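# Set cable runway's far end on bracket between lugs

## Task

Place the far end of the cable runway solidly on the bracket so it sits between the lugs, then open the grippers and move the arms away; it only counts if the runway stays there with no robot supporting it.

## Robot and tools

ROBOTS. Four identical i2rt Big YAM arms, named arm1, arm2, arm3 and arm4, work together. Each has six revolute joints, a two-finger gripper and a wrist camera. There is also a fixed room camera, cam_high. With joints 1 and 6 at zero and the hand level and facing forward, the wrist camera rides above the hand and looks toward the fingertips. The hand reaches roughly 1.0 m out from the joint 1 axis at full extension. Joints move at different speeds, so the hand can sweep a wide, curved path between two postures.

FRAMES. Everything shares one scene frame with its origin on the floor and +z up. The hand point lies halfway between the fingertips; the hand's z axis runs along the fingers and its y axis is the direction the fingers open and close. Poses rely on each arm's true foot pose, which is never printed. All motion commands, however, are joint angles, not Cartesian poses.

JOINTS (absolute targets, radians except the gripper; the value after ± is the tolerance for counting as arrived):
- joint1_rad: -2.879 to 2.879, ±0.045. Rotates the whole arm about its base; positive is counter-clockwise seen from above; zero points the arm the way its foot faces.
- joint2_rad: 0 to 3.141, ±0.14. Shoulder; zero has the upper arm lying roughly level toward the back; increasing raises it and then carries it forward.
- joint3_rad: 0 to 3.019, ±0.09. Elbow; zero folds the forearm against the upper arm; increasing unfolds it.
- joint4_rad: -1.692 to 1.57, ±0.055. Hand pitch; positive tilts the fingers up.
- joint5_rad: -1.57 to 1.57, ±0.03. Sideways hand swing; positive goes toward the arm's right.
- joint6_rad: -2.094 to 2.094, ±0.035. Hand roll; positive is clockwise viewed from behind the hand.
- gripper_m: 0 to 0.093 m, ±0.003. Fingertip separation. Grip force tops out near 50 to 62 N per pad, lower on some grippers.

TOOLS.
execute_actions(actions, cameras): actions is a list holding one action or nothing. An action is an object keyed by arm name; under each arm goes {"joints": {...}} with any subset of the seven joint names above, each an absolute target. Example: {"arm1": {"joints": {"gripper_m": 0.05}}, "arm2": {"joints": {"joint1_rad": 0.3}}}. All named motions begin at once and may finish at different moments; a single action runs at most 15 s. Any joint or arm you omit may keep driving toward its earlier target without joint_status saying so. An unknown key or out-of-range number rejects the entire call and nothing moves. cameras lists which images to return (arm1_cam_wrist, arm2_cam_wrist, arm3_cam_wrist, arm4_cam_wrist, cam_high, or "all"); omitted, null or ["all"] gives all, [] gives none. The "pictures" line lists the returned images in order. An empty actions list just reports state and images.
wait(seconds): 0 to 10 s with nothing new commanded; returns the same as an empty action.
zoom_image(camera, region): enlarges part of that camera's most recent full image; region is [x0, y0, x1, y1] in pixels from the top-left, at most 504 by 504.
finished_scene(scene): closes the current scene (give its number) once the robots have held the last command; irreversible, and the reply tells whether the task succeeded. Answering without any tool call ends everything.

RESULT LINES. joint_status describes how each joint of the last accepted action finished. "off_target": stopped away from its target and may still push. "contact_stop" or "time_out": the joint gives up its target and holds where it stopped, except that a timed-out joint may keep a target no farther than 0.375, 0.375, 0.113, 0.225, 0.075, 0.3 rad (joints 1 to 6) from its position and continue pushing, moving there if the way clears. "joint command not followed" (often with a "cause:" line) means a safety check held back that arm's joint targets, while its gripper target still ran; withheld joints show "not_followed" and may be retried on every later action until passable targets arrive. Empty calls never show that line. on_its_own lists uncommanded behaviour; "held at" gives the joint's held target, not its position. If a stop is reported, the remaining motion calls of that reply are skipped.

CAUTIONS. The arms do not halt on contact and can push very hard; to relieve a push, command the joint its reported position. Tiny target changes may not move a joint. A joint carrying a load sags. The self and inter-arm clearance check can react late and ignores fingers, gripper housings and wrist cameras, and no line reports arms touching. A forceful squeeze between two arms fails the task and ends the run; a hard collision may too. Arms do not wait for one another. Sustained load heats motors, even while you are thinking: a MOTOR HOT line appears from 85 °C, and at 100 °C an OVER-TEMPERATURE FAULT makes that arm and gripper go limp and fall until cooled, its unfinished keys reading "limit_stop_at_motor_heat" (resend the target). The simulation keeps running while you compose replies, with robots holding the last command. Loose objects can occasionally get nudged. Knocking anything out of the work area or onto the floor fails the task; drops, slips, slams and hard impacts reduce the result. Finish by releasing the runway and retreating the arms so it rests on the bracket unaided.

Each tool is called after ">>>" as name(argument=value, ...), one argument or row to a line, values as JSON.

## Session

>>> execute_actions(
  actions=[],
)

Scene clock: 0.00 s.
arm1.joint_positions: joint1_rad=-0.282 joint2_rad=+0.439 joint3_rad=+1.431 joint4_rad=-1.157 joint5_rad=+0.278 joint6_rad=+0.495 gripper_m=+0.095
arm1.joint_status: not commanded
arm1.hand: x=-0.8950 y=-0.3493 z=+1.4476 quat_wxyz=(-0.504, +0.172, -0.745, -0.402) (m; scene frame)
arm2.joint_positions: joint1_rad=+0.307 joint2_rad=+0.521 joint3_rad=+1.391 joint4_rad=-1.166 joint5_rad=+0.065 joint6_rad=+0.215 gripper_m=+0.095
arm2.joint_status: not commanded
arm2.hand: x=-0.2774 y=+0.3143 z=+1.4363 quat_wxyz=(-0.475, -0.597, -0.536, +0.361) (m; scene frame)
arm3.joint_positions: joint1_rad=+0.072 joint2_rad=+0.481 joint3_rad=+1.399 joint4_rad=-1.329 joint5_rad=-0.015 joint6_rad=-0.074 gripper_m=+0.094
arm3.joint_status: not commanded
arm3.hand: x=+0.5748 y=-0.3656 z=+1.3345 quat_wxyz=(-0.345, +0.682, -0.488, -0.421) (m; scene frame)
arm4.joint_positions: joint1_rad=+0.423 joint2_rad=+0.586 joint3_rad=+1.395 joint4_rad=-1.524 joint5_rad=+0.072 joint6_rad=-0.477 gripper_m=+0.094
arm4.joint_status: not commanded
arm4.hand: x=+1.3105 y=+0.3312 z=+1.3125 quat_wxyz=(-0.278, -0.263, -0.870, +0.312) (m; scene frame)
pictures: arm1_cam_wrist, arm2_cam_wrist, arm3_cam_wrist, arm4_cam_wrist, cam_high
Images, in order (width x height): arm1_cam_wrist 504x504, arm2_cam_wrist 504x504, arm3_cam_wrist 504x504, arm4_cam_wrist 504x504, cam_high 896x504.

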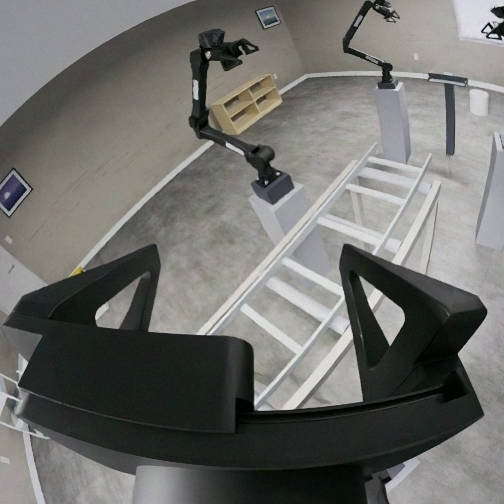

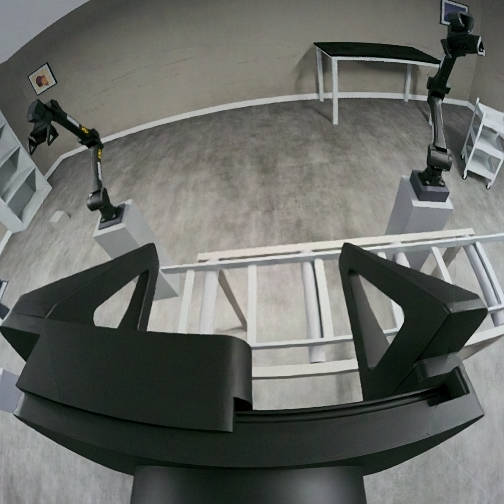

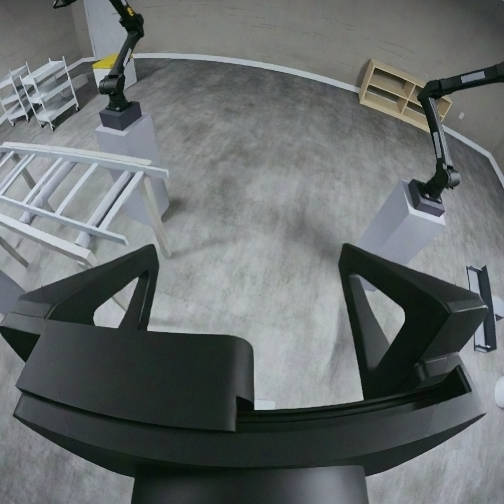

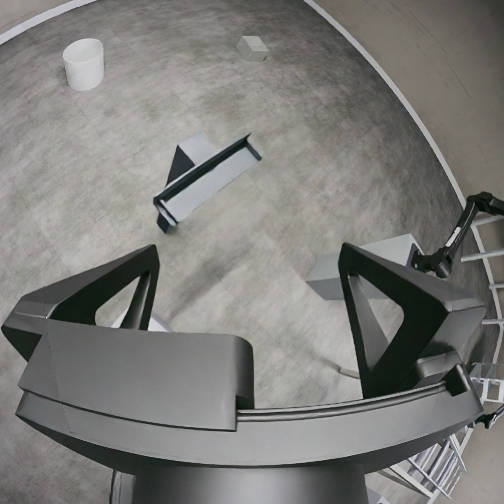

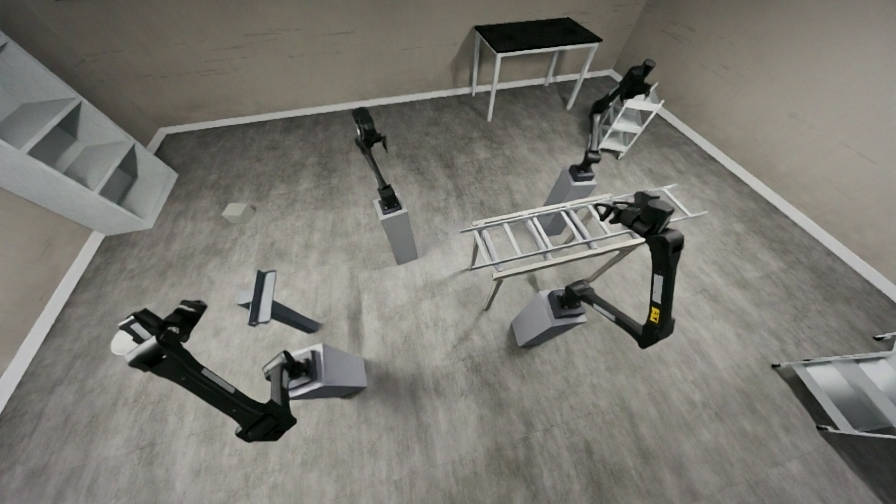

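>>> zoom_image(
  camera="cam_high",
  region=[440, 160, 730, 320],
)

>>> zoom_image(
  camera="cam_high",
  region=[225, 255, 325, 345],
)

>>> zoom_image(
  camera="cam_high",
  region=[450, 200, 560, 300],
)

Region (440, 160, 730, 320) of cam_high's 896x504 image, scaled by 1.738, with more detail than that image has; it fills the top 278 rows of this view, and the rest is white.

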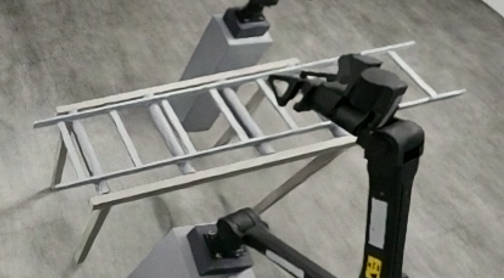

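Region (225, 255, 325, 345) of cam_high's 896x504 image, scaled by 5.040, with more detail than that image has; it fills the top 454 rows of this view, and the rest is white.

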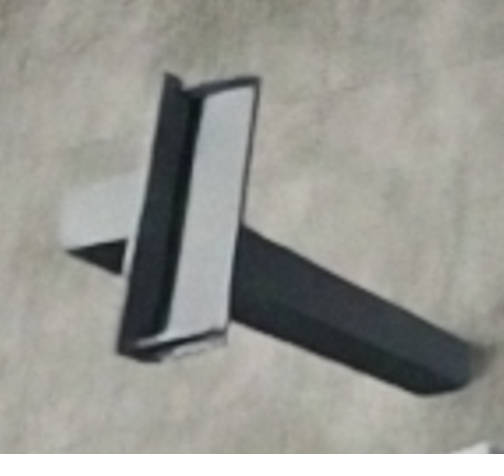

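Region (450, 200, 560, 300) of cam_high's 896x504 image, scaled by 4.582, with more detail than that image has; it fills the top 458 rows of this view, and the rest is white.

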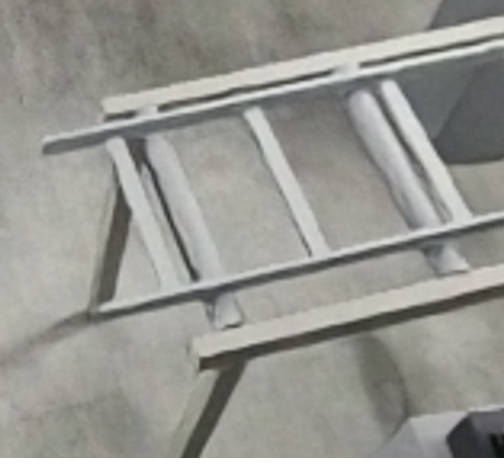

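>>> zoom_image(
  camera="arm4_cam_wrist",
  region=[146, 120, 272, 246],
)

>>> zoom_image(
  camera="arm3_cam_wrist",
  region=[0, 130, 200, 290],
)

Region (146, 120, 272, 246) of arm4_cam_wrist's 504x504 image, scaled by 4.000, with more detail than that image has.

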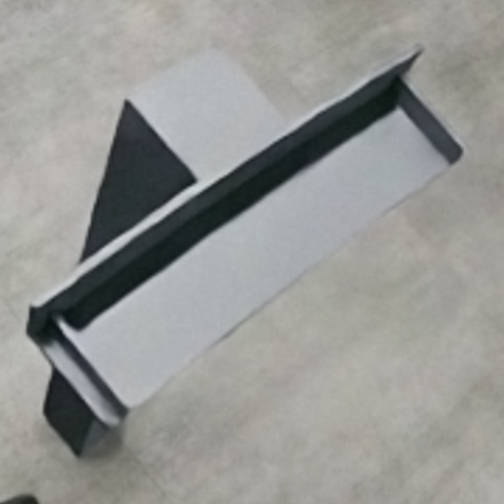

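Region (0, 130, 200, 290) of arm3_cam_wrist's 504x504 image, scaled by 2.520, with more detail than that image has; it fills the top 403 rows of this view, and the rest is white.

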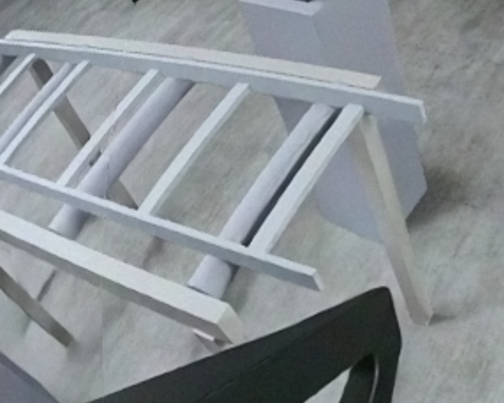

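>>> execute_actions(
  actions=[
    {"arm2":{"joints":{"joint1_rad":-0.732,"joint2_rad":2.03,"joint3_rad":1.61,"joint4_rad":-1.14,"joint5_rad":0,"joint6_rad":0.685,"gripper_m":0.055}},"arm3":{"joints":{"joint1_rad":0.282,"joint2_rad":1.55,"joint3_rad":1.15,"joint4_rad":-1.155,"joint5_rad":0,"joint6_rad":2.02,"gripper_m":0.055}},"arm4":{"joints":{"joint1_rad":-1.128,"joint2_rad":2.135,"joint3_rad":1.94,"joint4_rad":-1.33,"joint5_rad":-0.005,"joint6_rad":0.557,"gripper_m":0.055}}},
  ],
)

Scene clock: 122.40 s.
arm1.joint_positions: joint1_rad=-0.282 joint2_rad=+0.439 joint3_rad=+1.431 joint4_rad=-1.157 joint5_rad=+0.278 joint6_rad=+0.495 gripper_m=+0.095
arm1.joint_status: not commanded
arm1.hand: x=-0.8950 y=-0.3493 z=+1.4476 quat_wxyz=(-0.504, +0.172, -0.745, -0.402) (m; scene frame)
arm2.joint_positions: joint1_rad=-0.730 joint2_rad=+2.020 joint3_rad=+1.594 joint4_rad=-1.141 joint5_rad=+0.000 joint6_rad=+0.670 gripper_m=+0.055
arm2.joint_status: all done
arm2.hand: x=-0.7618 y=+0.1433 z=+0.8792 quat_wxyz=(-0.003, -1.000, -0.008, +0.004) (m; scene frame)
arm3.joint_positions: joint1_rad=+0.277 joint2_rad=+1.547 joint3_rad=+1.159 joint4_rad=-1.165 joint5_rad=-0.002 joint6_rad=+2.007 gripper_m=+0.055
arm3.joint_status: all done
arm3.hand: x=+0.4287 y=-0.1440 z=+0.8820 quat_wxyz=(+0.005, +0.007, -1.000, -0.003) (m; scene frame)
arm4.joint_positions: joint1_rad=-1.121 joint2_rad=+2.147 joint3_rad=+1.914 joint4_rad=-1.330 joint5_rad=-0.004 joint6_rad=+0.542 gripper_m=+0.055
arm4.joint_status: all done
arm4.hand: x=+0.6638 y=+0.1484 z=+0.8826 quat_wxyz=(-0.007, -1.000, -0.011, +0.005) (m; scene frame)
pictures: arm1_cam_wrist, arm2_cam_wrist, arm3_cam_wrist, arm4_cam_wrist, cam_high
Images, in order (width x height): arm1_cam_wrist 504x504, arm2_cam_wrist 504x504, arm3_cam_wrist 504x504, arm4_cam_wrist 504x504, cam_high 896x504.

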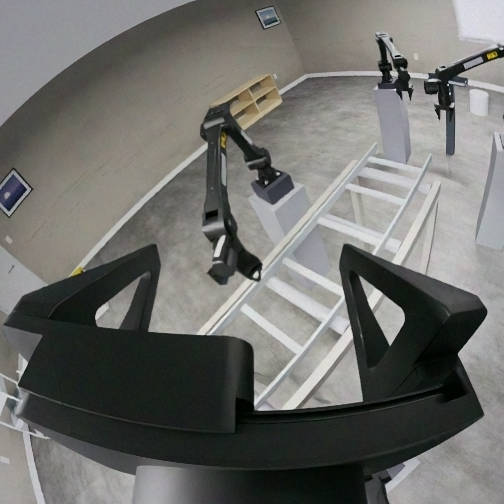

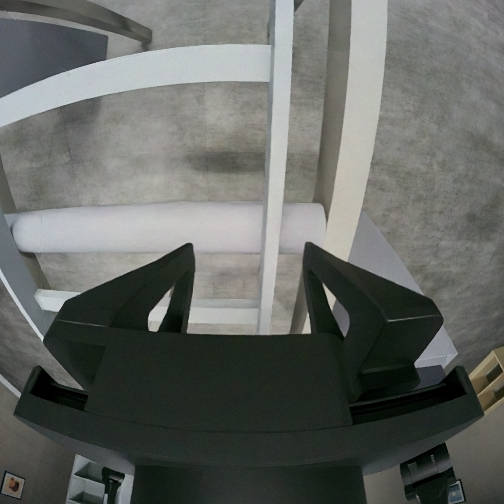

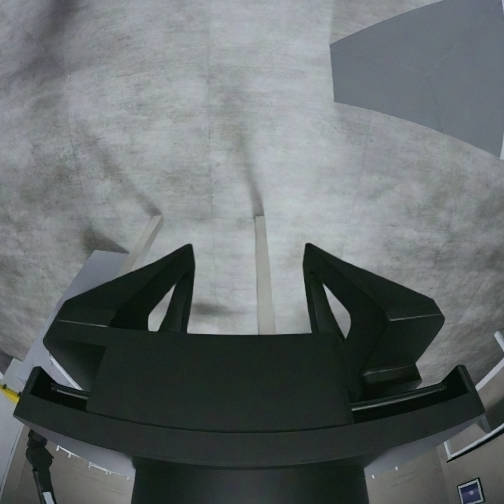

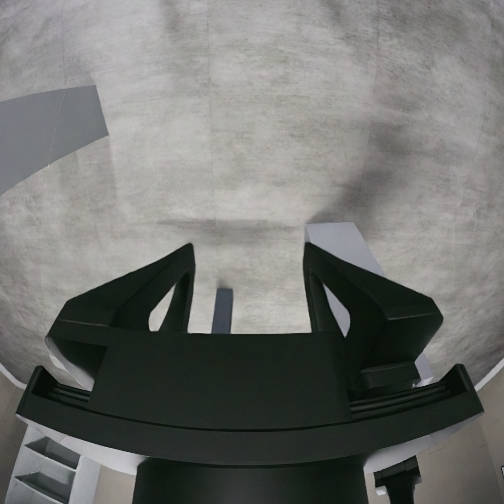

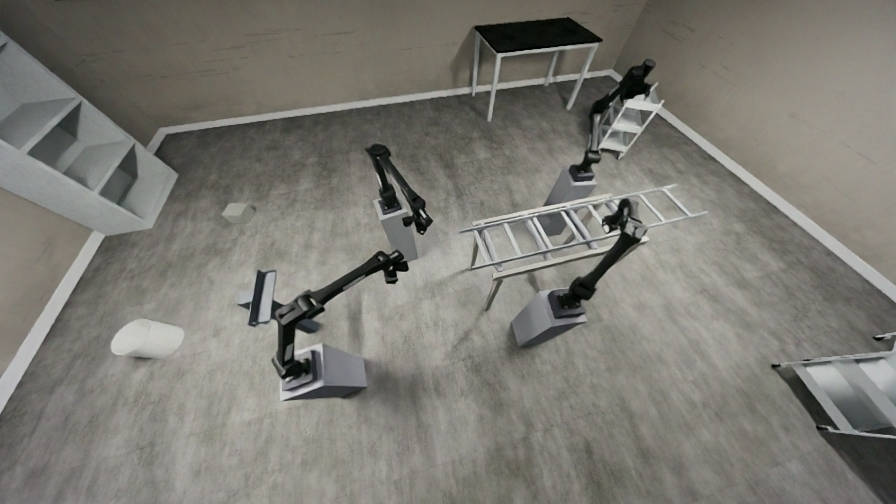

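>>> zoom_image(
  camera="arm2_cam_wrist",
  region=[200, 0, 368, 126],
)

>>> zoom_image(
  camera="arm2_cam_wrist",
  region=[170, 180, 338, 348],
)

Region (200, 0, 368, 126) of arm2_cam_wrist's 504x504 image, scaled by 3.000, with more detail than that image has; it fills the top 378 rows of this view, and the rest is white.

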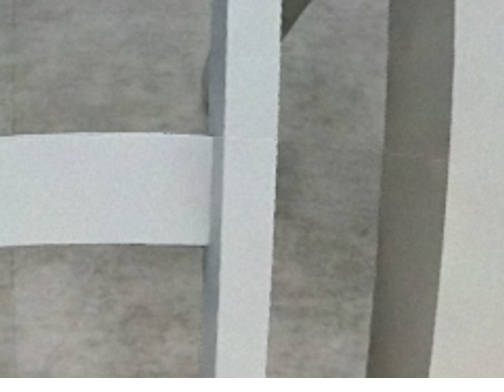

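Region (170, 180, 338, 348) of arm2_cam_wrist's 504x504 image, scaled by 3.000, with more detail than that image has.

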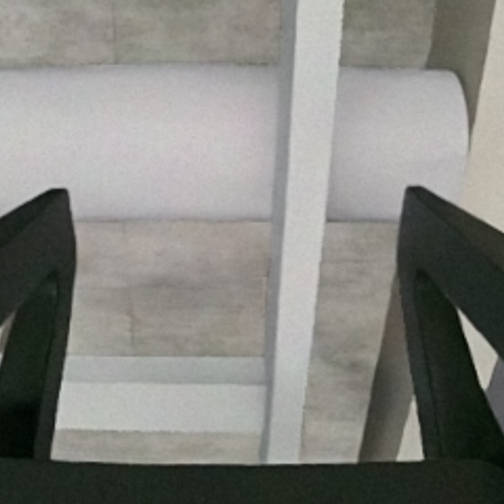

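>>> execute_actions(
  actions=[
    {"arm2":{"joints":{"joint1_rad":-0.757,"joint2_rad":2.097,"joint3_rad":1.497,"joint4_rad":-0.985,"joint5_rad":0,"joint6_rad":0.65,"gripper_m":0.055}},"arm3":{"joints":{"joint1_rad":0.254,"joint2_rad":1.595,"joint3_rad":1.21,"joint4_rad":-1.165}},"arm4":{"joints":{"joint1_rad":-1.145,"joint2_rad":2.13,"joint3_rad":1.89,"joint4_rad":-1.31}}},
  ],
  cameras=["arm2_cam_wrist","cam_high"],
)

Scene clock: 156.87 s.
arm1.joint_positions: joint1_rad=-0.282 joint2_rad=+0.439 joint3_rad=+1.431 joint4_rad=-1.157 joint5_rad=+0.278 joint6_rad=+0.495 gripper_m=+0.095
arm1.joint_status: not commanded
arm1.hand: x=-0.8950 y=-0.3493 z=+1.4476 quat_wxyz=(-0.504, +0.172, -0.745, -0.402) (m; scene frame)
arm2.joint_positions: joint1_rad=-0.756 joint2_rad=+2.099 joint3_rad=+1.488 joint4_rad=-0.999 joint5_rad=+0.000 joint6_rad=+0.665 gripper_m=+0.055
arm2.joint_status: all done
arm2.hand: x=-0.7551 y=+0.1685 z=+0.7996 quat_wxyz=(+0.010, -1.000, +0.003, -0.013) (m; scene frame)
arm3.joint_positions: joint1_rad=+0.261 joint2_rad=+1.581 joint3_rad=+1.159 joint4_rad=-1.165 joint5_rad=-0.002 joint6_rad=+2.008 gripper_m=+0.055
arm3.joint_status: all done
arm3.hand: x=+0.4354 y=-0.1416 z=+0.8676 quat_wxyz=(-0.003, -0.001, -1.000, +0.012) (m; scene frame)
arm4.joint_positions: joint1_rad=-1.141 joint2_rad=+2.146 joint3_rad=+1.892 joint4_rad=-1.326 joint5_rad=-0.004 joint6_rad=+0.543 gripper_m=+0.055
arm4.joint_status: all done
arm4.hand: x=+0.6623 y=+0.1628 z=+0.8751 quat_wxyz=(-0.003, -1.000, -0.001, -0.002) (m; scene frame)
pictures: arm2_cam_wrist, cam_high
Images, in order (width x height): arm2_cam_wrist 504x504, cam_high 896x504.

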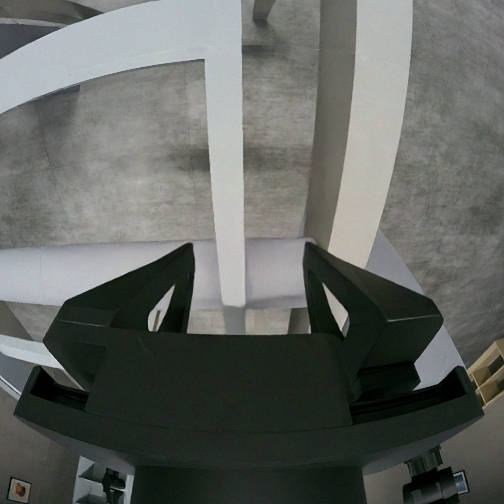

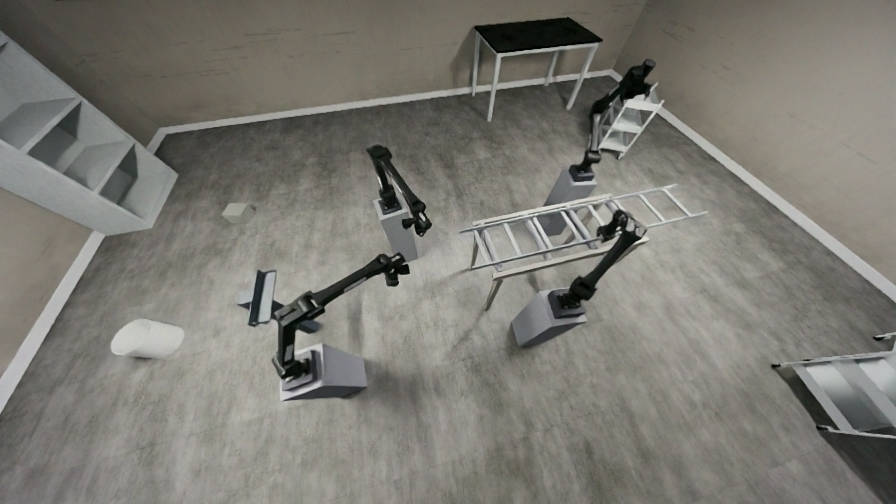

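>>> execute_actions(
  actions=[
    {"arm2":{"joints":{"joint1_rad":-0.742,"joint2_rad":2.07,"joint3_rad":1.497,"joint4_rad":-0.953,"joint5_rad":0,"joint6_rad":0.665,"gripper_m":0.035}},"arm3":{"joints":{"joint3_rad":1.235}}},
  ],
  cameras=["arm2_cam_wrist"],
)

Scene clock: 170.67 s.
arm1.joint_positions: joint1_rad=-0.282 joint2_rad=+0.439 joint3_rad=+1.431 joint4_rad=-1.157 joint5_rad=+0.278 joint6_rad=+0.495 gripper_m=+0.095
arm1.joint_status: not commanded
arm1.hand: x=-0.8950 y=-0.3493 z=+1.4476 quat_wxyz=(-0.504, +0.172, -0.745, -0.402) (m; scene frame)
arm2.joint_positions: joint1_rad=-0.748 joint2_rad=+2.083 joint3_rad=+1.488 joint4_rad=-0.967 joint5_rad=+0.000 joint6_rad=+0.665 gripper_m=+0.035
arm2.joint_status: all done
arm2.hand: x=-0.7601 y=+0.1582 z=+0.8080 quat_wxyz=(-0.004, -1.000, -0.001, +0.006) (m; scene frame)
arm3.joint_positions: joint1_rad=+0.261 joint2_rad=+1.581 joint3_rad=+1.188 joint4_rad=-1.165 joint5_rad=-0.002 joint6_rad=+2.008 gripper_m=+0.055
arm3.joint_status: all done
arm3.hand: x=+0.4306 y=-0.1310 z=+0.8777 quat_wxyz=(+0.003, -0.001, -1.000, -0.001) (m; scene frame)
arm4.joint_positions: joint1_rad=-1.141 joint2_rad=+2.146 joint3_rad=+1.892 joint4_rad=-1.326 joint5_rad=-0.004 joint6_rad=+0.543 gripper_m=+0.055
arm4.joint_status: not commanded
arm4.hand: x=+0.6623 y=+0.1628 z=+0.8751 quat_wxyz=(-0.003, -1.000, -0.001, -0.002) (m; scene frame)
pictures: arm2_cam_wrist
Images, in order (width x height): arm2_cam_wrist 504x504.

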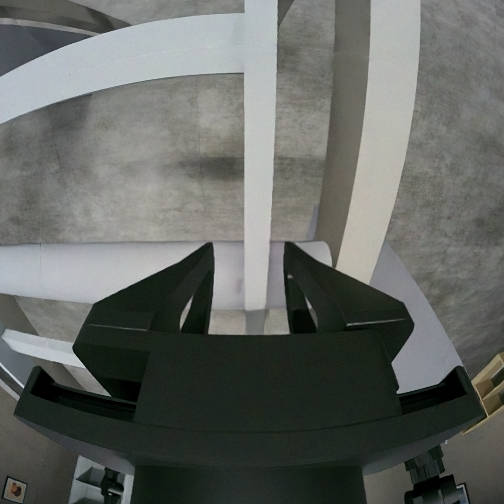

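>>> execute_actions(
  actions=[
    {"arm2":{"joints":{"gripper_m":0.0}}},
  ],
  cameras=[],
)

>>> execute_actions(
  actions=[
    {"arm2":{"joints":{"joint1_rad":-0.59,"joint2_rad":1.886,"joint3_rad":1.183,"joint4_rad":-0.84,"joint5_rad":0,"joint6_rad":0.835,"gripper_m":0.0}}},
  ],
  cameras=["arm2_cam_wrist","cam_high"],
)

Scene clock: 203.93 s.
arm1.joint_positions: joint1_rad=-0.282 joint2_rad=+0.439 joint3_rad=+1.431 joint4_rad=-1.157 joint5_rad=+0.278 joint6_rad=+0.495 gripper_m=+0.095
arm1.joint_status: not commanded
arm1.hand: x=-0.8950 y=-0.3493 z=+1.4476 quat_wxyz=(-0.504, +0.172, -0.745, -0.402) (m; scene frame)
arm2.joint_positions: joint1_rad=-0.751 joint2_rad=+2.082 joint3_rad=+1.486 joint4_rad=-0.969 joint5_rad=+0.003 joint6_rad=+0.665 gripper_m=+0.009
arm2.joint_status: gripper_m off_target (ended at +0.009, target +0.000)
arm2.hand: x=-0.7604 y=+0.1607 z=+0.8079 quat_wxyz=(-0.002, -1.000, +0.000, +0.005) (m; scene frame)
arm3.joint_positions: joint1_rad=+0.261 joint2_rad=+1.581 joint3_rad=+1.188 joint4_rad=-1.165 joint5_rad=-0.002 joint6_rad=+2.008 gripper_m=+0.055
arm3.joint_status: not commanded
arm3.hand: x=+0.4306 y=-0.1310 z=+0.8777 quat_wxyz=(+0.003, -0.001, -1.000, -0.001) (m; scene frame)
arm4.joint_positions: joint1_rad=-1.141 joint2_rad=+2.146 joint3_rad=+1.892 joint4_rad=-1.326 joint5_rad=-0.004 joint6_rad=+0.543 gripper_m=+0.055
arm4.joint_status: not commanded
arm4.hand: x=+0.6623 y=+0.1628 z=+0.8751 quat_wxyz=(-0.003, -1.000, -0.001, -0.002) (m; scene frame)
pictures: none
No camera images: the call's "cameras" was empty. Leave "cameras" out to get every camera's image.

Scene clock: 205.57 s.
arm1.joint_positions: joint1_rad=-0.282 joint2_rad=+0.439 joint3_rad=+1.431 joint4_rad=-1.157 joint5_rad=+0.278 joint6_rad=+0.495 gripper_m=+0.095
arm1.joint_status: not commanded
arm1.hand: x=-0.8950 y=-0.3493 z=+1.4476 quat_wxyz=(-0.504, +0.172, -0.745, -0.402) (m; scene frame)
arm2.joint_positions: joint1_rad=-0.587 joint2_rad=+1.887 joint3_rad=+1.147 joint4_rad=-0.839 joint5_rad=-0.014 joint6_rad=+0.837 gripper_m=+0.009
arm2.joint_status: gripper_m off_target (ended at +0.009, target +0.000); the others done
arm2.hand: x=-0.6263 y=+0.1619 z=+0.8062 quat_wxyz=(-0.003, -1.000, +0.004, -0.006) (m; scene frame)
arm3.joint_positions: joint1_rad=+0.261 joint2_rad=+1.581 joint3_rad=+1.188 joint4_rad=-1.165 joint5_rad=-0.002 joint6_rad=+2.008 gripper_m=+0.055
arm3.joint_status: not commanded
arm3.hand: x=+0.4306 y=-0.1310 z=+0.8777 quat_wxyz=(+0.003, -0.001, -1.000, -0.001) (m; scene frame)
arm4.joint_positions: joint1_rad=-1.141 joint2_rad=+2.146 joint3_rad=+1.892 joint4_rad=-1.326 joint5_rad=-0.004 joint6_rad=+0.543 gripper_m=+0.055
arm4.joint_status: not commanded
arm4.hand: x=+0.6623 y=+0.1628 z=+0.8751 quat_wxyz=(-0.003, -1.000, -0.001, -0.002) (m; scene frame)
pictures: arm2_cam_wrist, cam_high
Images, in order (width x height): arm2_cam_wrist 504x504, cam_high 896x504.

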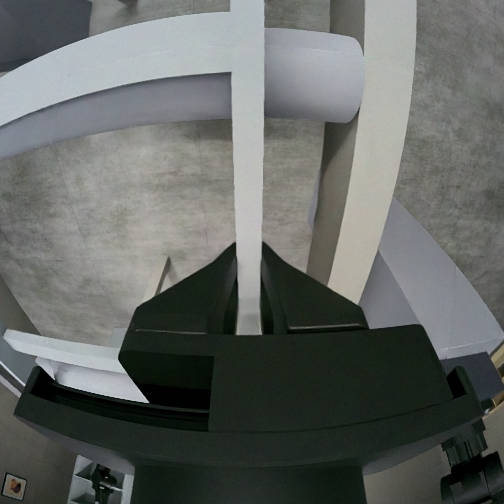

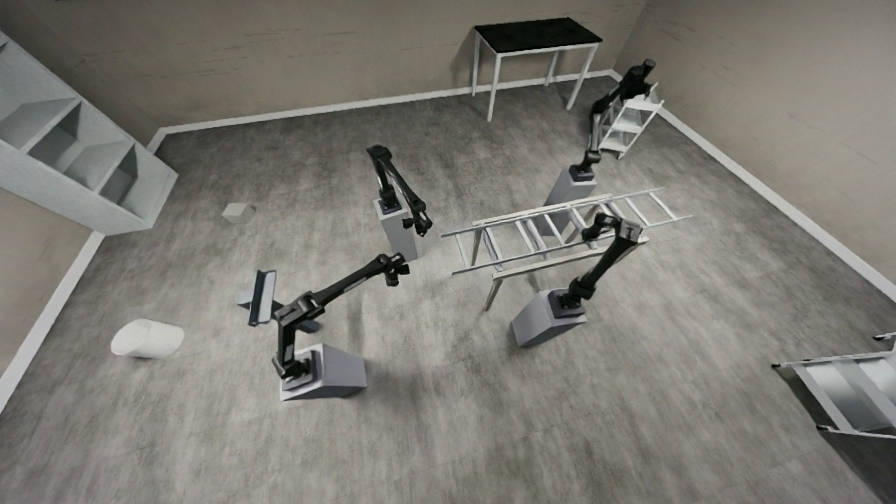

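>>> execute_actions(
  actions=[
    {"arm2":{"joints":{"joint1_rad":-0.29,"joint2_rad":1.705,"joint3_rad":0.905,"joint4_rad":-0.745,"joint5_rad":0,"joint6_rad":1.128,"gripper_m":0.0}}},
  ],
  cameras=[],
)

>>> execute_actions(
  actions=[
    {"arm2":{"joints":{"joint1_rad":0.178,"joint2_rad":1.625,"joint3_rad":0.79,"joint4_rad":-0.712,"joint5_rad":0,"joint6_rad":1.598,"gripper_m":0.0}}},
  ],
  cameras=["arm2_cam_wrist","arm3_cam_wrist","arm4_cam_wrist","cam_high"],
)

Scene clock: 225.73 s.
arm1.joint_positions: joint1_rad=-0.282 joint2_rad=+0.439 joint3_rad=+1.431 joint4_rad=-1.157 joint5_rad=+0.278 joint6_rad=+0.495 gripper_m=+0.095
arm1.joint_status: not commanded
arm1.hand: x=-0.8950 y=-0.3493 z=+1.4476 quat_wxyz=(-0.504, +0.172, -0.745, -0.402) (m; scene frame)
arm2.joint_positions: joint1_rad=-0.303 joint2_rad=+1.716 joint3_rad=+0.877 joint4_rad=-0.734 joint5_rad=-0.002 joint6_rad=+1.122 gripper_m=+0.009
arm2.joint_status: gripper_m off_target (ended at +0.009, target +0.000); the others done
arm2.hand: x=-0.4767 y=+0.1625 z=+0.8051 quat_wxyz=(-0.001, -1.000, +0.005, +0.001) (m; scene frame)
arm3.joint_positions: joint1_rad=+0.261 joint2_rad=+1.581 joint3_rad=+1.188 joint4_rad=-1.165 joint5_rad=-0.002 joint6_rad=+2.008 gripper_m=+0.055
arm3.joint_status: not commanded
arm3.hand: x=+0.4306 y=-0.1310 z=+0.8777 quat_wxyz=(+0.003, -0.001, -1.000, -0.001) (m; scene frame)
arm4.joint_positions: joint1_rad=-1.141 joint2_rad=+2.146 joint3_rad=+1.892 joint4_rad=-1.326 joint5_rad=-0.004 joint6_rad=+0.543 gripper_m=+0.055
arm4.joint_status: not commanded
arm4.hand: x=+0.6623 y=+0.1628 z=+0.8751 quat_wxyz=(-0.003, -1.000, -0.001, -0.002) (m; scene frame)
pictures: none
No camera images: the call's "cameras" was empty. Leave "cameras" out to get every camera's image.

Scene clock: 227.83 s.
arm1.joint_positions: joint1_rad=-0.282 joint2_rad=+0.439 joint3_rad=+1.431 joint4_rad=-1.157 joint5_rad=+0.278 joint6_rad=+0.495 gripper_m=+0.095
arm1.joint_status: not commanded
arm1.hand: x=-0.8950 y=-0.3493 z=+1.4476 quat_wxyz=(-0.504, +0.172, -0.745, -0.402) (m; scene frame)
arm2.joint_positions: joint1_rad=+0.170 joint2_rad=+1.639 joint3_rad=+0.769 joint4_rad=-0.719 joint5_rad=-0.001 joint6_rad=+1.586 gripper_m=+0.009
arm2.joint_status: gripper_m off_target (ended at +0.009, target +0.000); the others done
arm2.hand: x=-0.2955 y=+0.1628 z=+0.8047 quat_wxyz=(+0.007, -1.000, +0.000, +0.002) (m; scene frame)
arm3.joint_positions: joint1_rad=+0.261 joint2_rad=+1.581 joint3_rad=+1.188 joint4_rad=-1.165 joint5_rad=-0.002 joint6_rad=+2.008 gripper_m=+0.055
arm3.joint_status: not commanded
arm3.hand: x=+0.4306 y=-0.1310 z=+0.8777 quat_wxyz=(+0.003, -0.001, -1.000, -0.001) (m; scene frame)
arm4.joint_positions: joint1_rad=-1.141 joint2_rad=+2.146 joint3_rad=+1.892 joint4_rad=-1.326 joint5_rad=-0.004 joint6_rad=+0.543 gripper_m=+0.055
arm4.joint_status: not commanded
arm4.hand: x=+0.6623 y=+0.1628 z=+0.8751 quat_wxyz=(-0.003, -1.000, -0.001, -0.002) (m; scene frame)
pictures: arm2_cam_wrist, arm3_cam_wrist, arm4_cam_wrist, cam_high
Images, in order (width x height): arm2_cam_wrist 504x504, arm3_cam_wrist 504x504, arm4_cam_wrist 504x504, cam_high 896x504.

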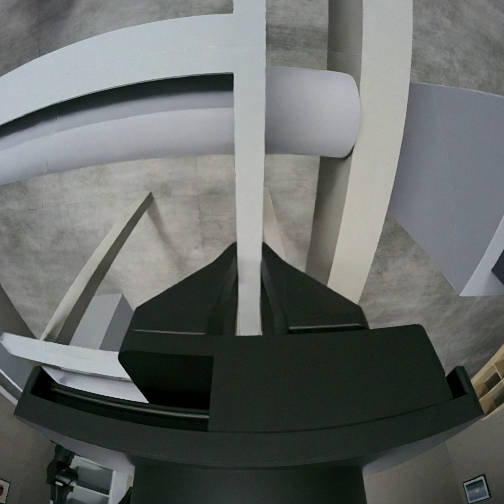

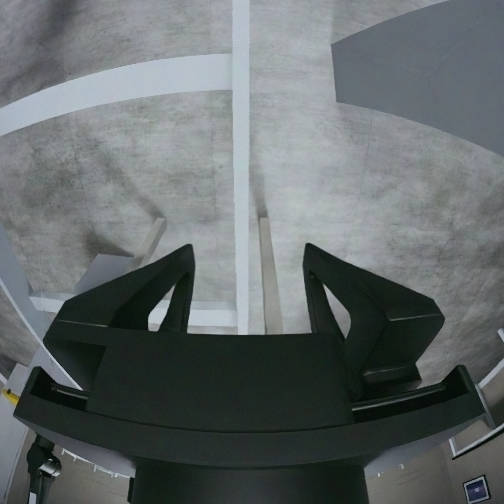

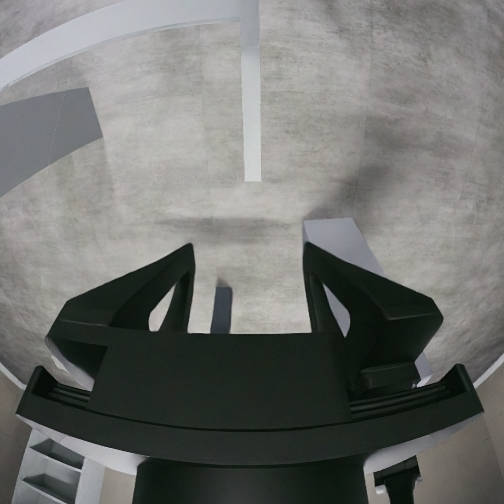

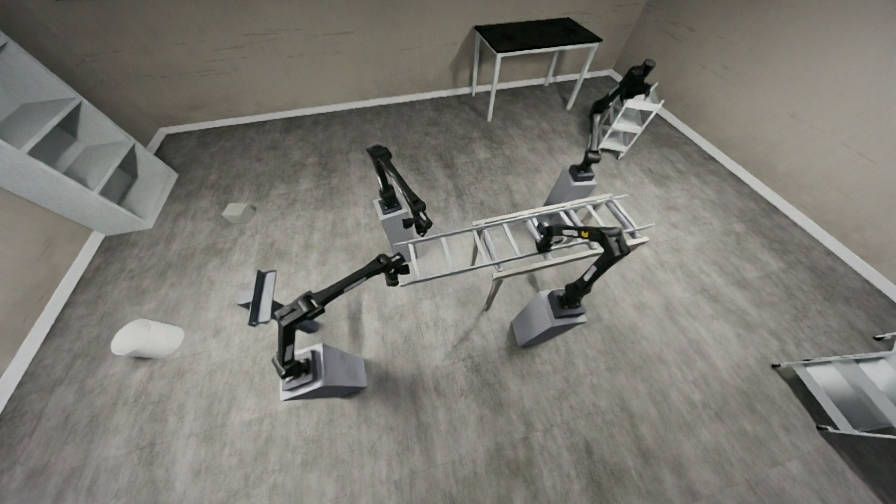

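>>> execute_actions(
  actions=[
    {"arm2":{"joints":{"joint1_rad":0.668,"joint2_rad":1.735,"joint3_rad":0.94,"joint4_rad":-0.765,"joint5_rad":0,"joint6_rad":2.09,"gripper_m":0.0}}},
  ],
  cameras=["arm2_cam_wrist","arm3_cam_wrist","arm4_cam_wrist","cam_high"],
)

Scene clock: 237.53 s.
arm1.joint_positions: joint1_rad=-0.282 joint2_rad=+0.439 joint3_rad=+1.431 joint4_rad=-1.157 joint5_rad=+0.278 joint6_rad=+0.495 gripper_m=+0.095
arm1.joint_status: not commanded
arm1.hand: x=-0.8950 y=-0.3493 z=+1.4476 quat_wxyz=(-0.504, +0.172, -0.745, -0.402) (m; scene frame)
arm2.joint_positions: joint1_rad=+0.668 joint2_rad=+1.743 joint3_rad=+0.926 joint4_rad=-0.769 joint5_rad=-0.006 joint6_rad=+2.054 gripper_m=+0.009
arm2.joint_status: joint6_rad off_target (ended at +2.054, target +2.090); gripper_m off_target (ended at +0.009, target +0.000); the others done
arm2.hand: x=-0.0980 y=+0.1618 z=+0.8055 quat_wxyz=(+0.006, -1.000, -0.015, +0.003) (m; scene frame)
arm3.joint_positions: joint1_rad=+0.261 joint2_rad=+1.581 joint3_rad=+1.188 joint4_rad=-1.165 joint5_rad=-0.002 joint6_rad=+2.008 gripper_m=+0.055
arm3.joint_status: not commanded
arm3.hand: x=+0.4306 y=-0.1310 z=+0.8777 quat_wxyz=(+0.003, -0.001, -1.000, -0.001) (m; scene frame)
arm4.joint_positions: joint1_rad=-1.141 joint2_rad=+2.146 joint3_rad=+1.892 joint4_rad=-1.326 joint5_rad=-0.004 joint6_rad=+0.543 gripper_m=+0.055
arm4.joint_status: not commanded
arm4.hand: x=+0.6623 y=+0.1628 z=+0.8751 quat_wxyz=(-0.003, -1.000, -0.001, -0.002) (m; scene frame)
pictures: arm2_cam_wrist, arm3_cam_wrist, arm4_cam_wrist, cam_high
Images, in order (width x height): arm2_cam_wrist 504x504, arm3_cam_wrist 504x504, arm4_cam_wrist 504x504, cam_high 896x504.

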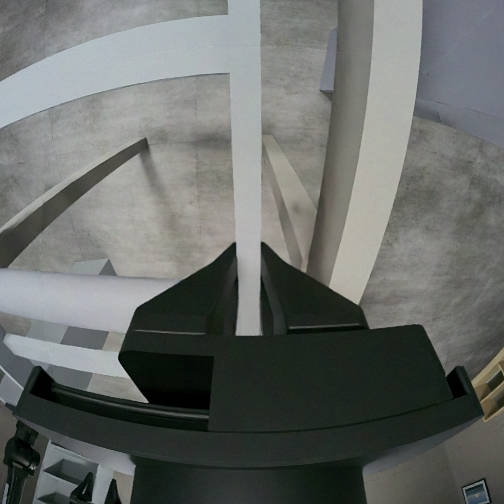

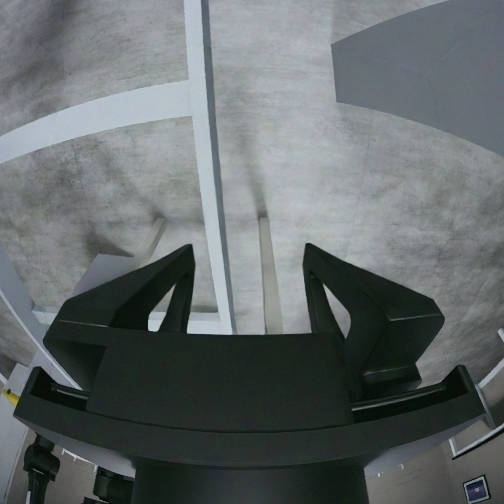

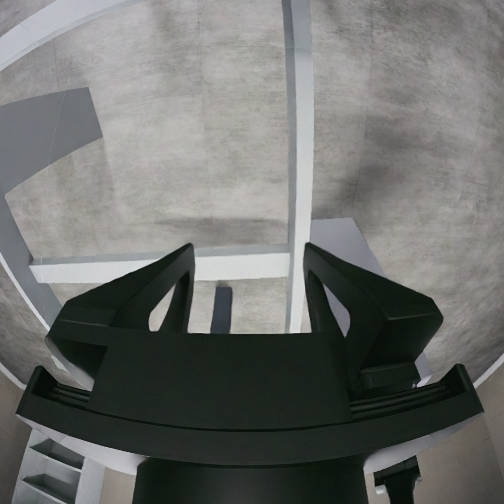

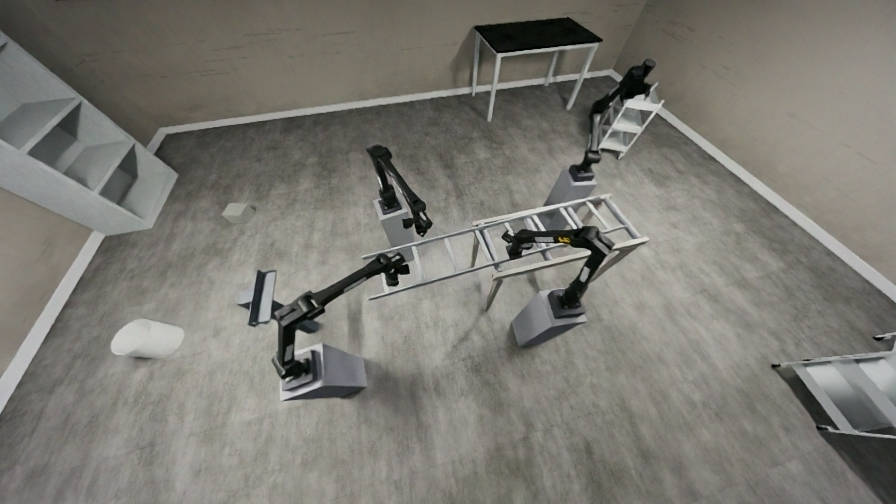

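>>> zoom_image(
  camera="arm3_cam_wrist",
  region=[150, 40, 276, 290],
)

>>> zoom_image(
  camera="arm4_cam_wrist",
  region=[230, 40, 356, 290],
)

Region (150, 40, 276, 290) of arm3_cam_wrist's 504x504 image, scaled by 2.016, with more detail than that image has; it fills the left 254 columns of this view, and the rest is white.

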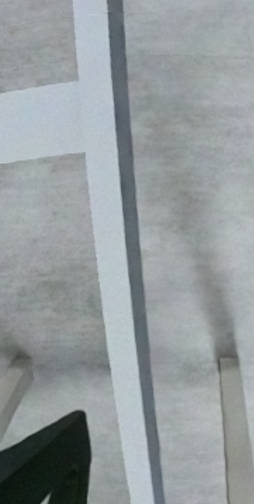

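Region (230, 40, 356, 290) of arm4_cam_wrist's 504x504 image, scaled by 2.016, with more detail than that image has; it fills the left 254 columns of this view, and the rest is white.

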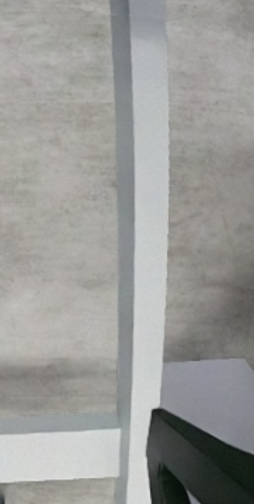

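>>> execute_actions(
  actions=[
    {"arm3":{"joints":{"joint1_rad":0.231,"joint2_rad":1.746,"joint3_rad":1.15,"joint4_rad":-0.971,"joint5_rad":0,"joint6_rad":1.925,"gripper_m":0.07}},"arm4":{"joints":{"joint1_rad":-1.191,"joint2_rad":2.166,"joint3_rad":1.742,"joint4_rad":-1.114,"joint5_rad":-0.005,"joint6_rad":0.441,"gripper_m":0.07}}},
  ],
  cameras=["arm3_cam_wrist","arm4_cam_wrist"],
)

Scene clock: 281.37 s.
arm1.joint_positions: joint1_rad=-0.282 joint2_rad=+0.439 joint3_rad=+1.431 joint4_rad=-1.157 joint5_rad=+0.278 joint6_rad=+0.495 gripper_m=+0.095
arm1.joint_status: not commanded
arm1.hand: x=-0.8950 y=-0.3493 z=+1.4476 quat_wxyz=(-0.504, +0.172, -0.745, -0.402) (m; scene frame)
arm2.joint_positions: joint1_rad=+0.668 joint2_rad=+1.743 joint3_rad=+0.926 joint4_rad=-0.769 joint5_rad=-0.006 joint6_rad=+2.054 gripper_m=+0.009
arm2.joint_status: not commanded
arm2.hand: x=-0.0980 y=+0.1618 z=+0.8055 quat_wxyz=(+0.006, -1.000, -0.015, +0.003) (m; scene frame)
arm3.joint_positions: joint1_rad=+0.236 joint2_rad=+1.753 joint3_rad=+1.153 joint4_rad=-0.983 joint5_rad=-0.002 joint6_rad=+1.937 gripper_m=+0.070
arm3.joint_status: all done
arm3.hand: x=+0.4329 y=-0.1090 z=+0.7901 quat_wxyz=(-0.002, +0.022, -1.000, +0.011) (m; scene frame)
arm4.joint_positions: joint1_rad=-1.196 joint2_rad=+2.180 joint3_rad=+1.739 joint4_rad=-1.131 joint5_rad=-0.004 joint6_rad=+0.456 gripper_m=+0.070
arm4.joint_status: all done
arm4.hand: x=+0.6553 y=+0.1998 z=+0.7990 quat_wxyz=(-0.005, -1.000, -0.016, +0.002) (m; scene frame)
pictures: arm3_cam_wrist, arm4_cam_wrist
Images, in order (width x height): arm3_cam_wrist 504x504, arm4_cam_wrist 504x504.

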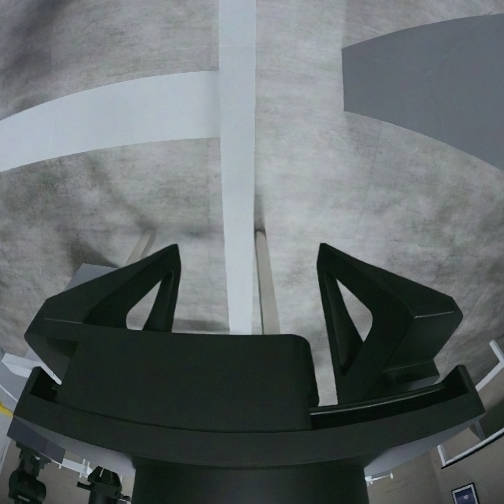

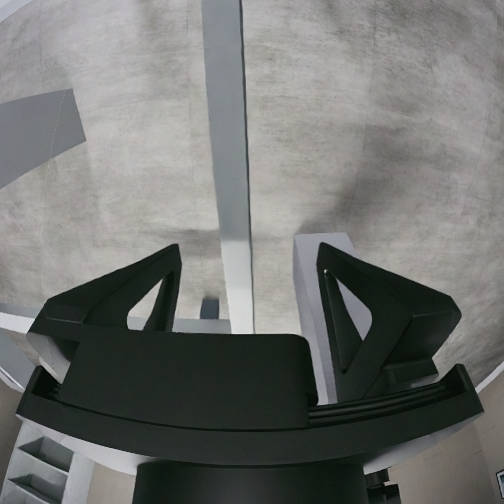

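>>> execute_actions(
  actions=[
    {"arm2":{"joints":{"joint6_rad":2.06,"gripper_m":0.05}},"arm3":{"joints":{"joint2_rad":1.735,"joint4_rad":-0.952,"gripper_m":0.0}},"arm4":{"joints":{"joint1_rad":-1.178,"joint6_rad":0.43,"gripper_m":0.0}}},
  ],
  cameras=["arm3_cam_wrist","arm4_cam_wrist","arm2_cam_wrist"],
)

Scene clock: 290.97 s.
arm1.joint_positions: joint1_rad=-0.282 joint2_rad=+0.439 joint3_rad=+1.431 joint4_rad=-1.157 joint5_rad=+0.278 joint6_rad=+0.495 gripper_m=+0.095
arm1.joint_status: not commanded
arm1.hand: x=-0.8950 y=-0.3493 z=+1.4476 quat_wxyz=(-0.504, +0.172, -0.745, -0.402) (m; scene frame)
arm2.joint_positions: joint1_rad=+0.668 joint2_rad=+1.743 joint3_rad=+0.926 joint4_rad=-0.769 joint5_rad=-0.003 joint6_rad=+2.054 gripper_m=+0.050
arm2.joint_status: all done
arm2.hand: x=-0.0985 y=+0.1616 z=+0.8055 quat_wxyz=(+0.006, -1.000, -0.015, +0.005) (m; scene frame)
arm3.joint_positions: joint1_rad=+0.236 joint2_rad=+1.745 joint3_rad=+1.153 joint4_rad=-0.965 joint5_rad=-0.003 joint6_rad=+1.937 gripper_m=+0.009
arm3.joint_status: gripper_m off_target (ended at +0.009, target +0.000); the others done
arm3.hand: x=+0.4308 y=-0.1045 z=+0.7934 quat_wxyz=(+0.004, +0.022, -1.000, -0.001) (m; scene frame)
arm4.joint_positions: joint1_rad=-1.188 joint2_rad=+2.180 joint3_rad=+1.739 joint4_rad=-1.131 joint5_rad=+0.001 joint6_rad=+0.435 gripper_m=+0.009
arm4.joint_status: gripper_m off_target (ended at +0.009, target +0.000); the others done
arm4.hand: x=+0.6573 y=+0.1962 z=+0.7988 quat_wxyz=(-0.003, -1.000, -0.030, +0.003) (m; scene frame)
pictures: arm2_cam_wrist, arm3_cam_wrist, arm4_cam_wrist
Images, in order (width x height): arm2_cam_wrist 504x504, arm3_cam_wrist 504x504, arm4_cam_wrist 504x504.

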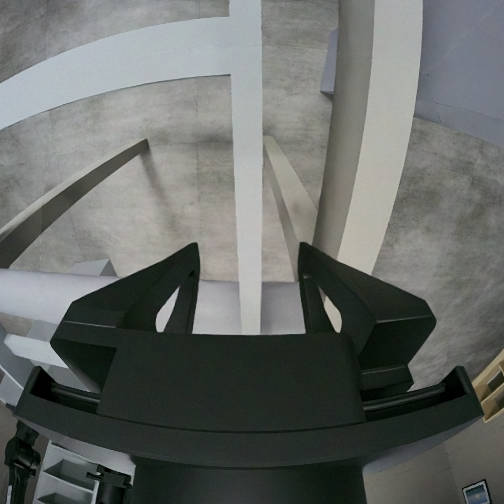

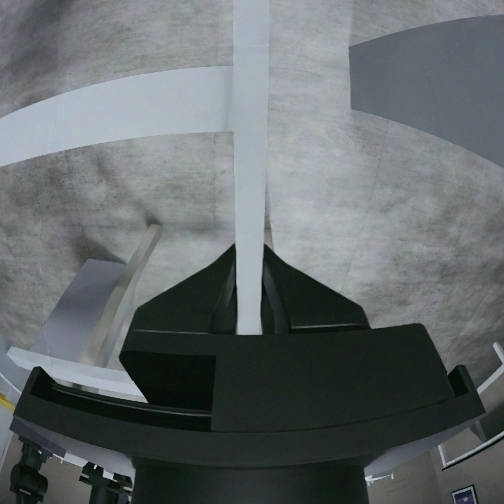

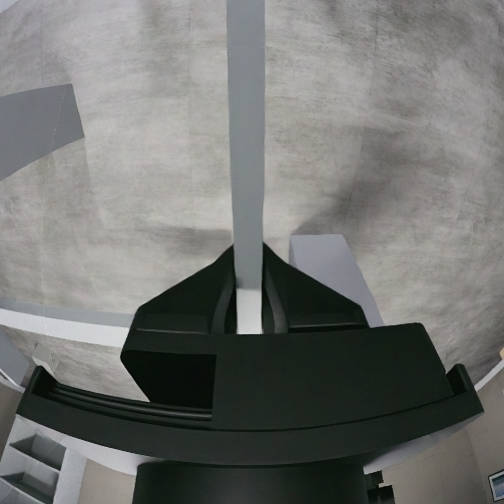

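>>> execute_actions(
  actions=[
    {"arm2":{"joints":{"joint2_rad":1.35,"joint4_rad":-1.05}},"arm3":{"joints":{"joint1_rad":-0.046,"joint2_rad":1.638,"joint3_rad":1.03,"joint4_rad":-0.94,"joint5_rad":0,"joint6_rad":1.66,"gripper_m":0.0}},"arm4":{"joints":{"joint1_rad":-1.048,"joint2_rad":1.91,"joint3_rad":1.335,"joint4_rad":-0.965,"joint5_rad":-0.005,"joint6_rad":0.61,"gripper_m":0.0}}},
  ],
  cameras=["cam_high"],
)

Scene clock: 326.93 s.
arm1.joint_positions: joint1_rad=-0.282 joint2_rad=+0.439 joint3_rad=+1.431 joint4_rad=-1.157 joint5_rad=+0.278 joint6_rad=+0.495 gripper_m=+0.095
arm1.joint_status: not commanded
arm1.hand: x=-0.8950 y=-0.3493 z=+1.4476 quat_wxyz=(-0.504, +0.172, -0.745, -0.402) (m; scene frame)
arm2.joint_positions: joint1_rad=+0.668 joint2_rad=+1.336 joint3_rad=+0.926 joint4_rad=-1.037 joint5_rad=-0.003 joint6_rad=+2.054 gripper_m=+0.050
arm2.joint_status: all done
arm2.hand: x=-0.1130 y=+0.1890 z=+0.9562 quat_wxyz=(-0.055, -0.998, -0.015, -0.028) (m; scene frame)
arm3.joint_positions: joint1_rad=-0.061 joint2_rad=+1.651 joint3_rad=+1.016 joint4_rad=-0.935 joint5_rad=+0.003 joint6_rad=+1.661 gripper_m=+0.009
arm3.joint_status: gripper_m off_target (ended at +0.009, target +0.000); the others done
arm3.hand: x=+0.5726 y=-0.1148 z=+0.7913 quat_wxyz=(-0.002, +0.012, -1.000, +0.004) (m; scene frame)
arm4.joint_positions: joint1_rad=-1.037 joint2_rad=+1.938 joint3_rad=+1.306 joint4_rad=-0.965 joint5_rad=-0.013 joint6_rad=+0.605 gripper_m=+0.009
arm4.joint_status: gripper_m off_target (ended at +0.009, target +0.000); the others done
arm4.hand: x=+0.8041 y=+0.1831 z=+0.7927 quat_wxyz=(-0.001, -1.000, -0.021, -0.012) (m; scene frame)
pictures: cam_high
Images, in order (width x height): cam_high 896x504.

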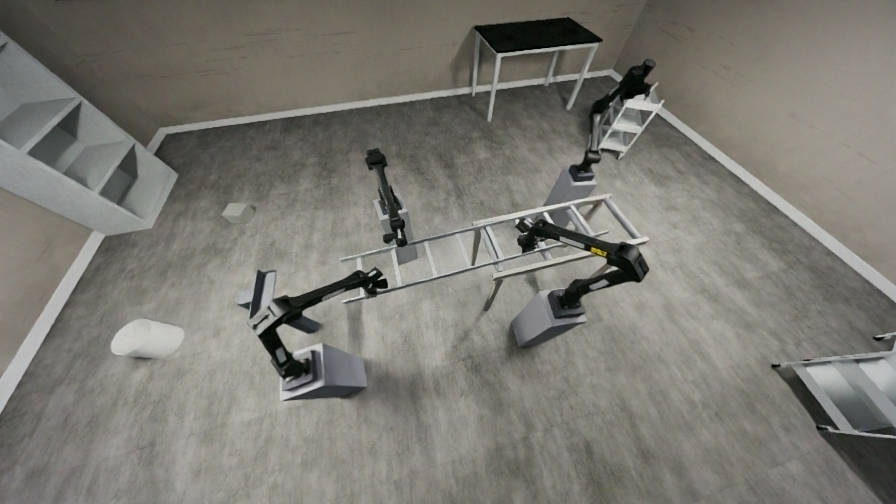

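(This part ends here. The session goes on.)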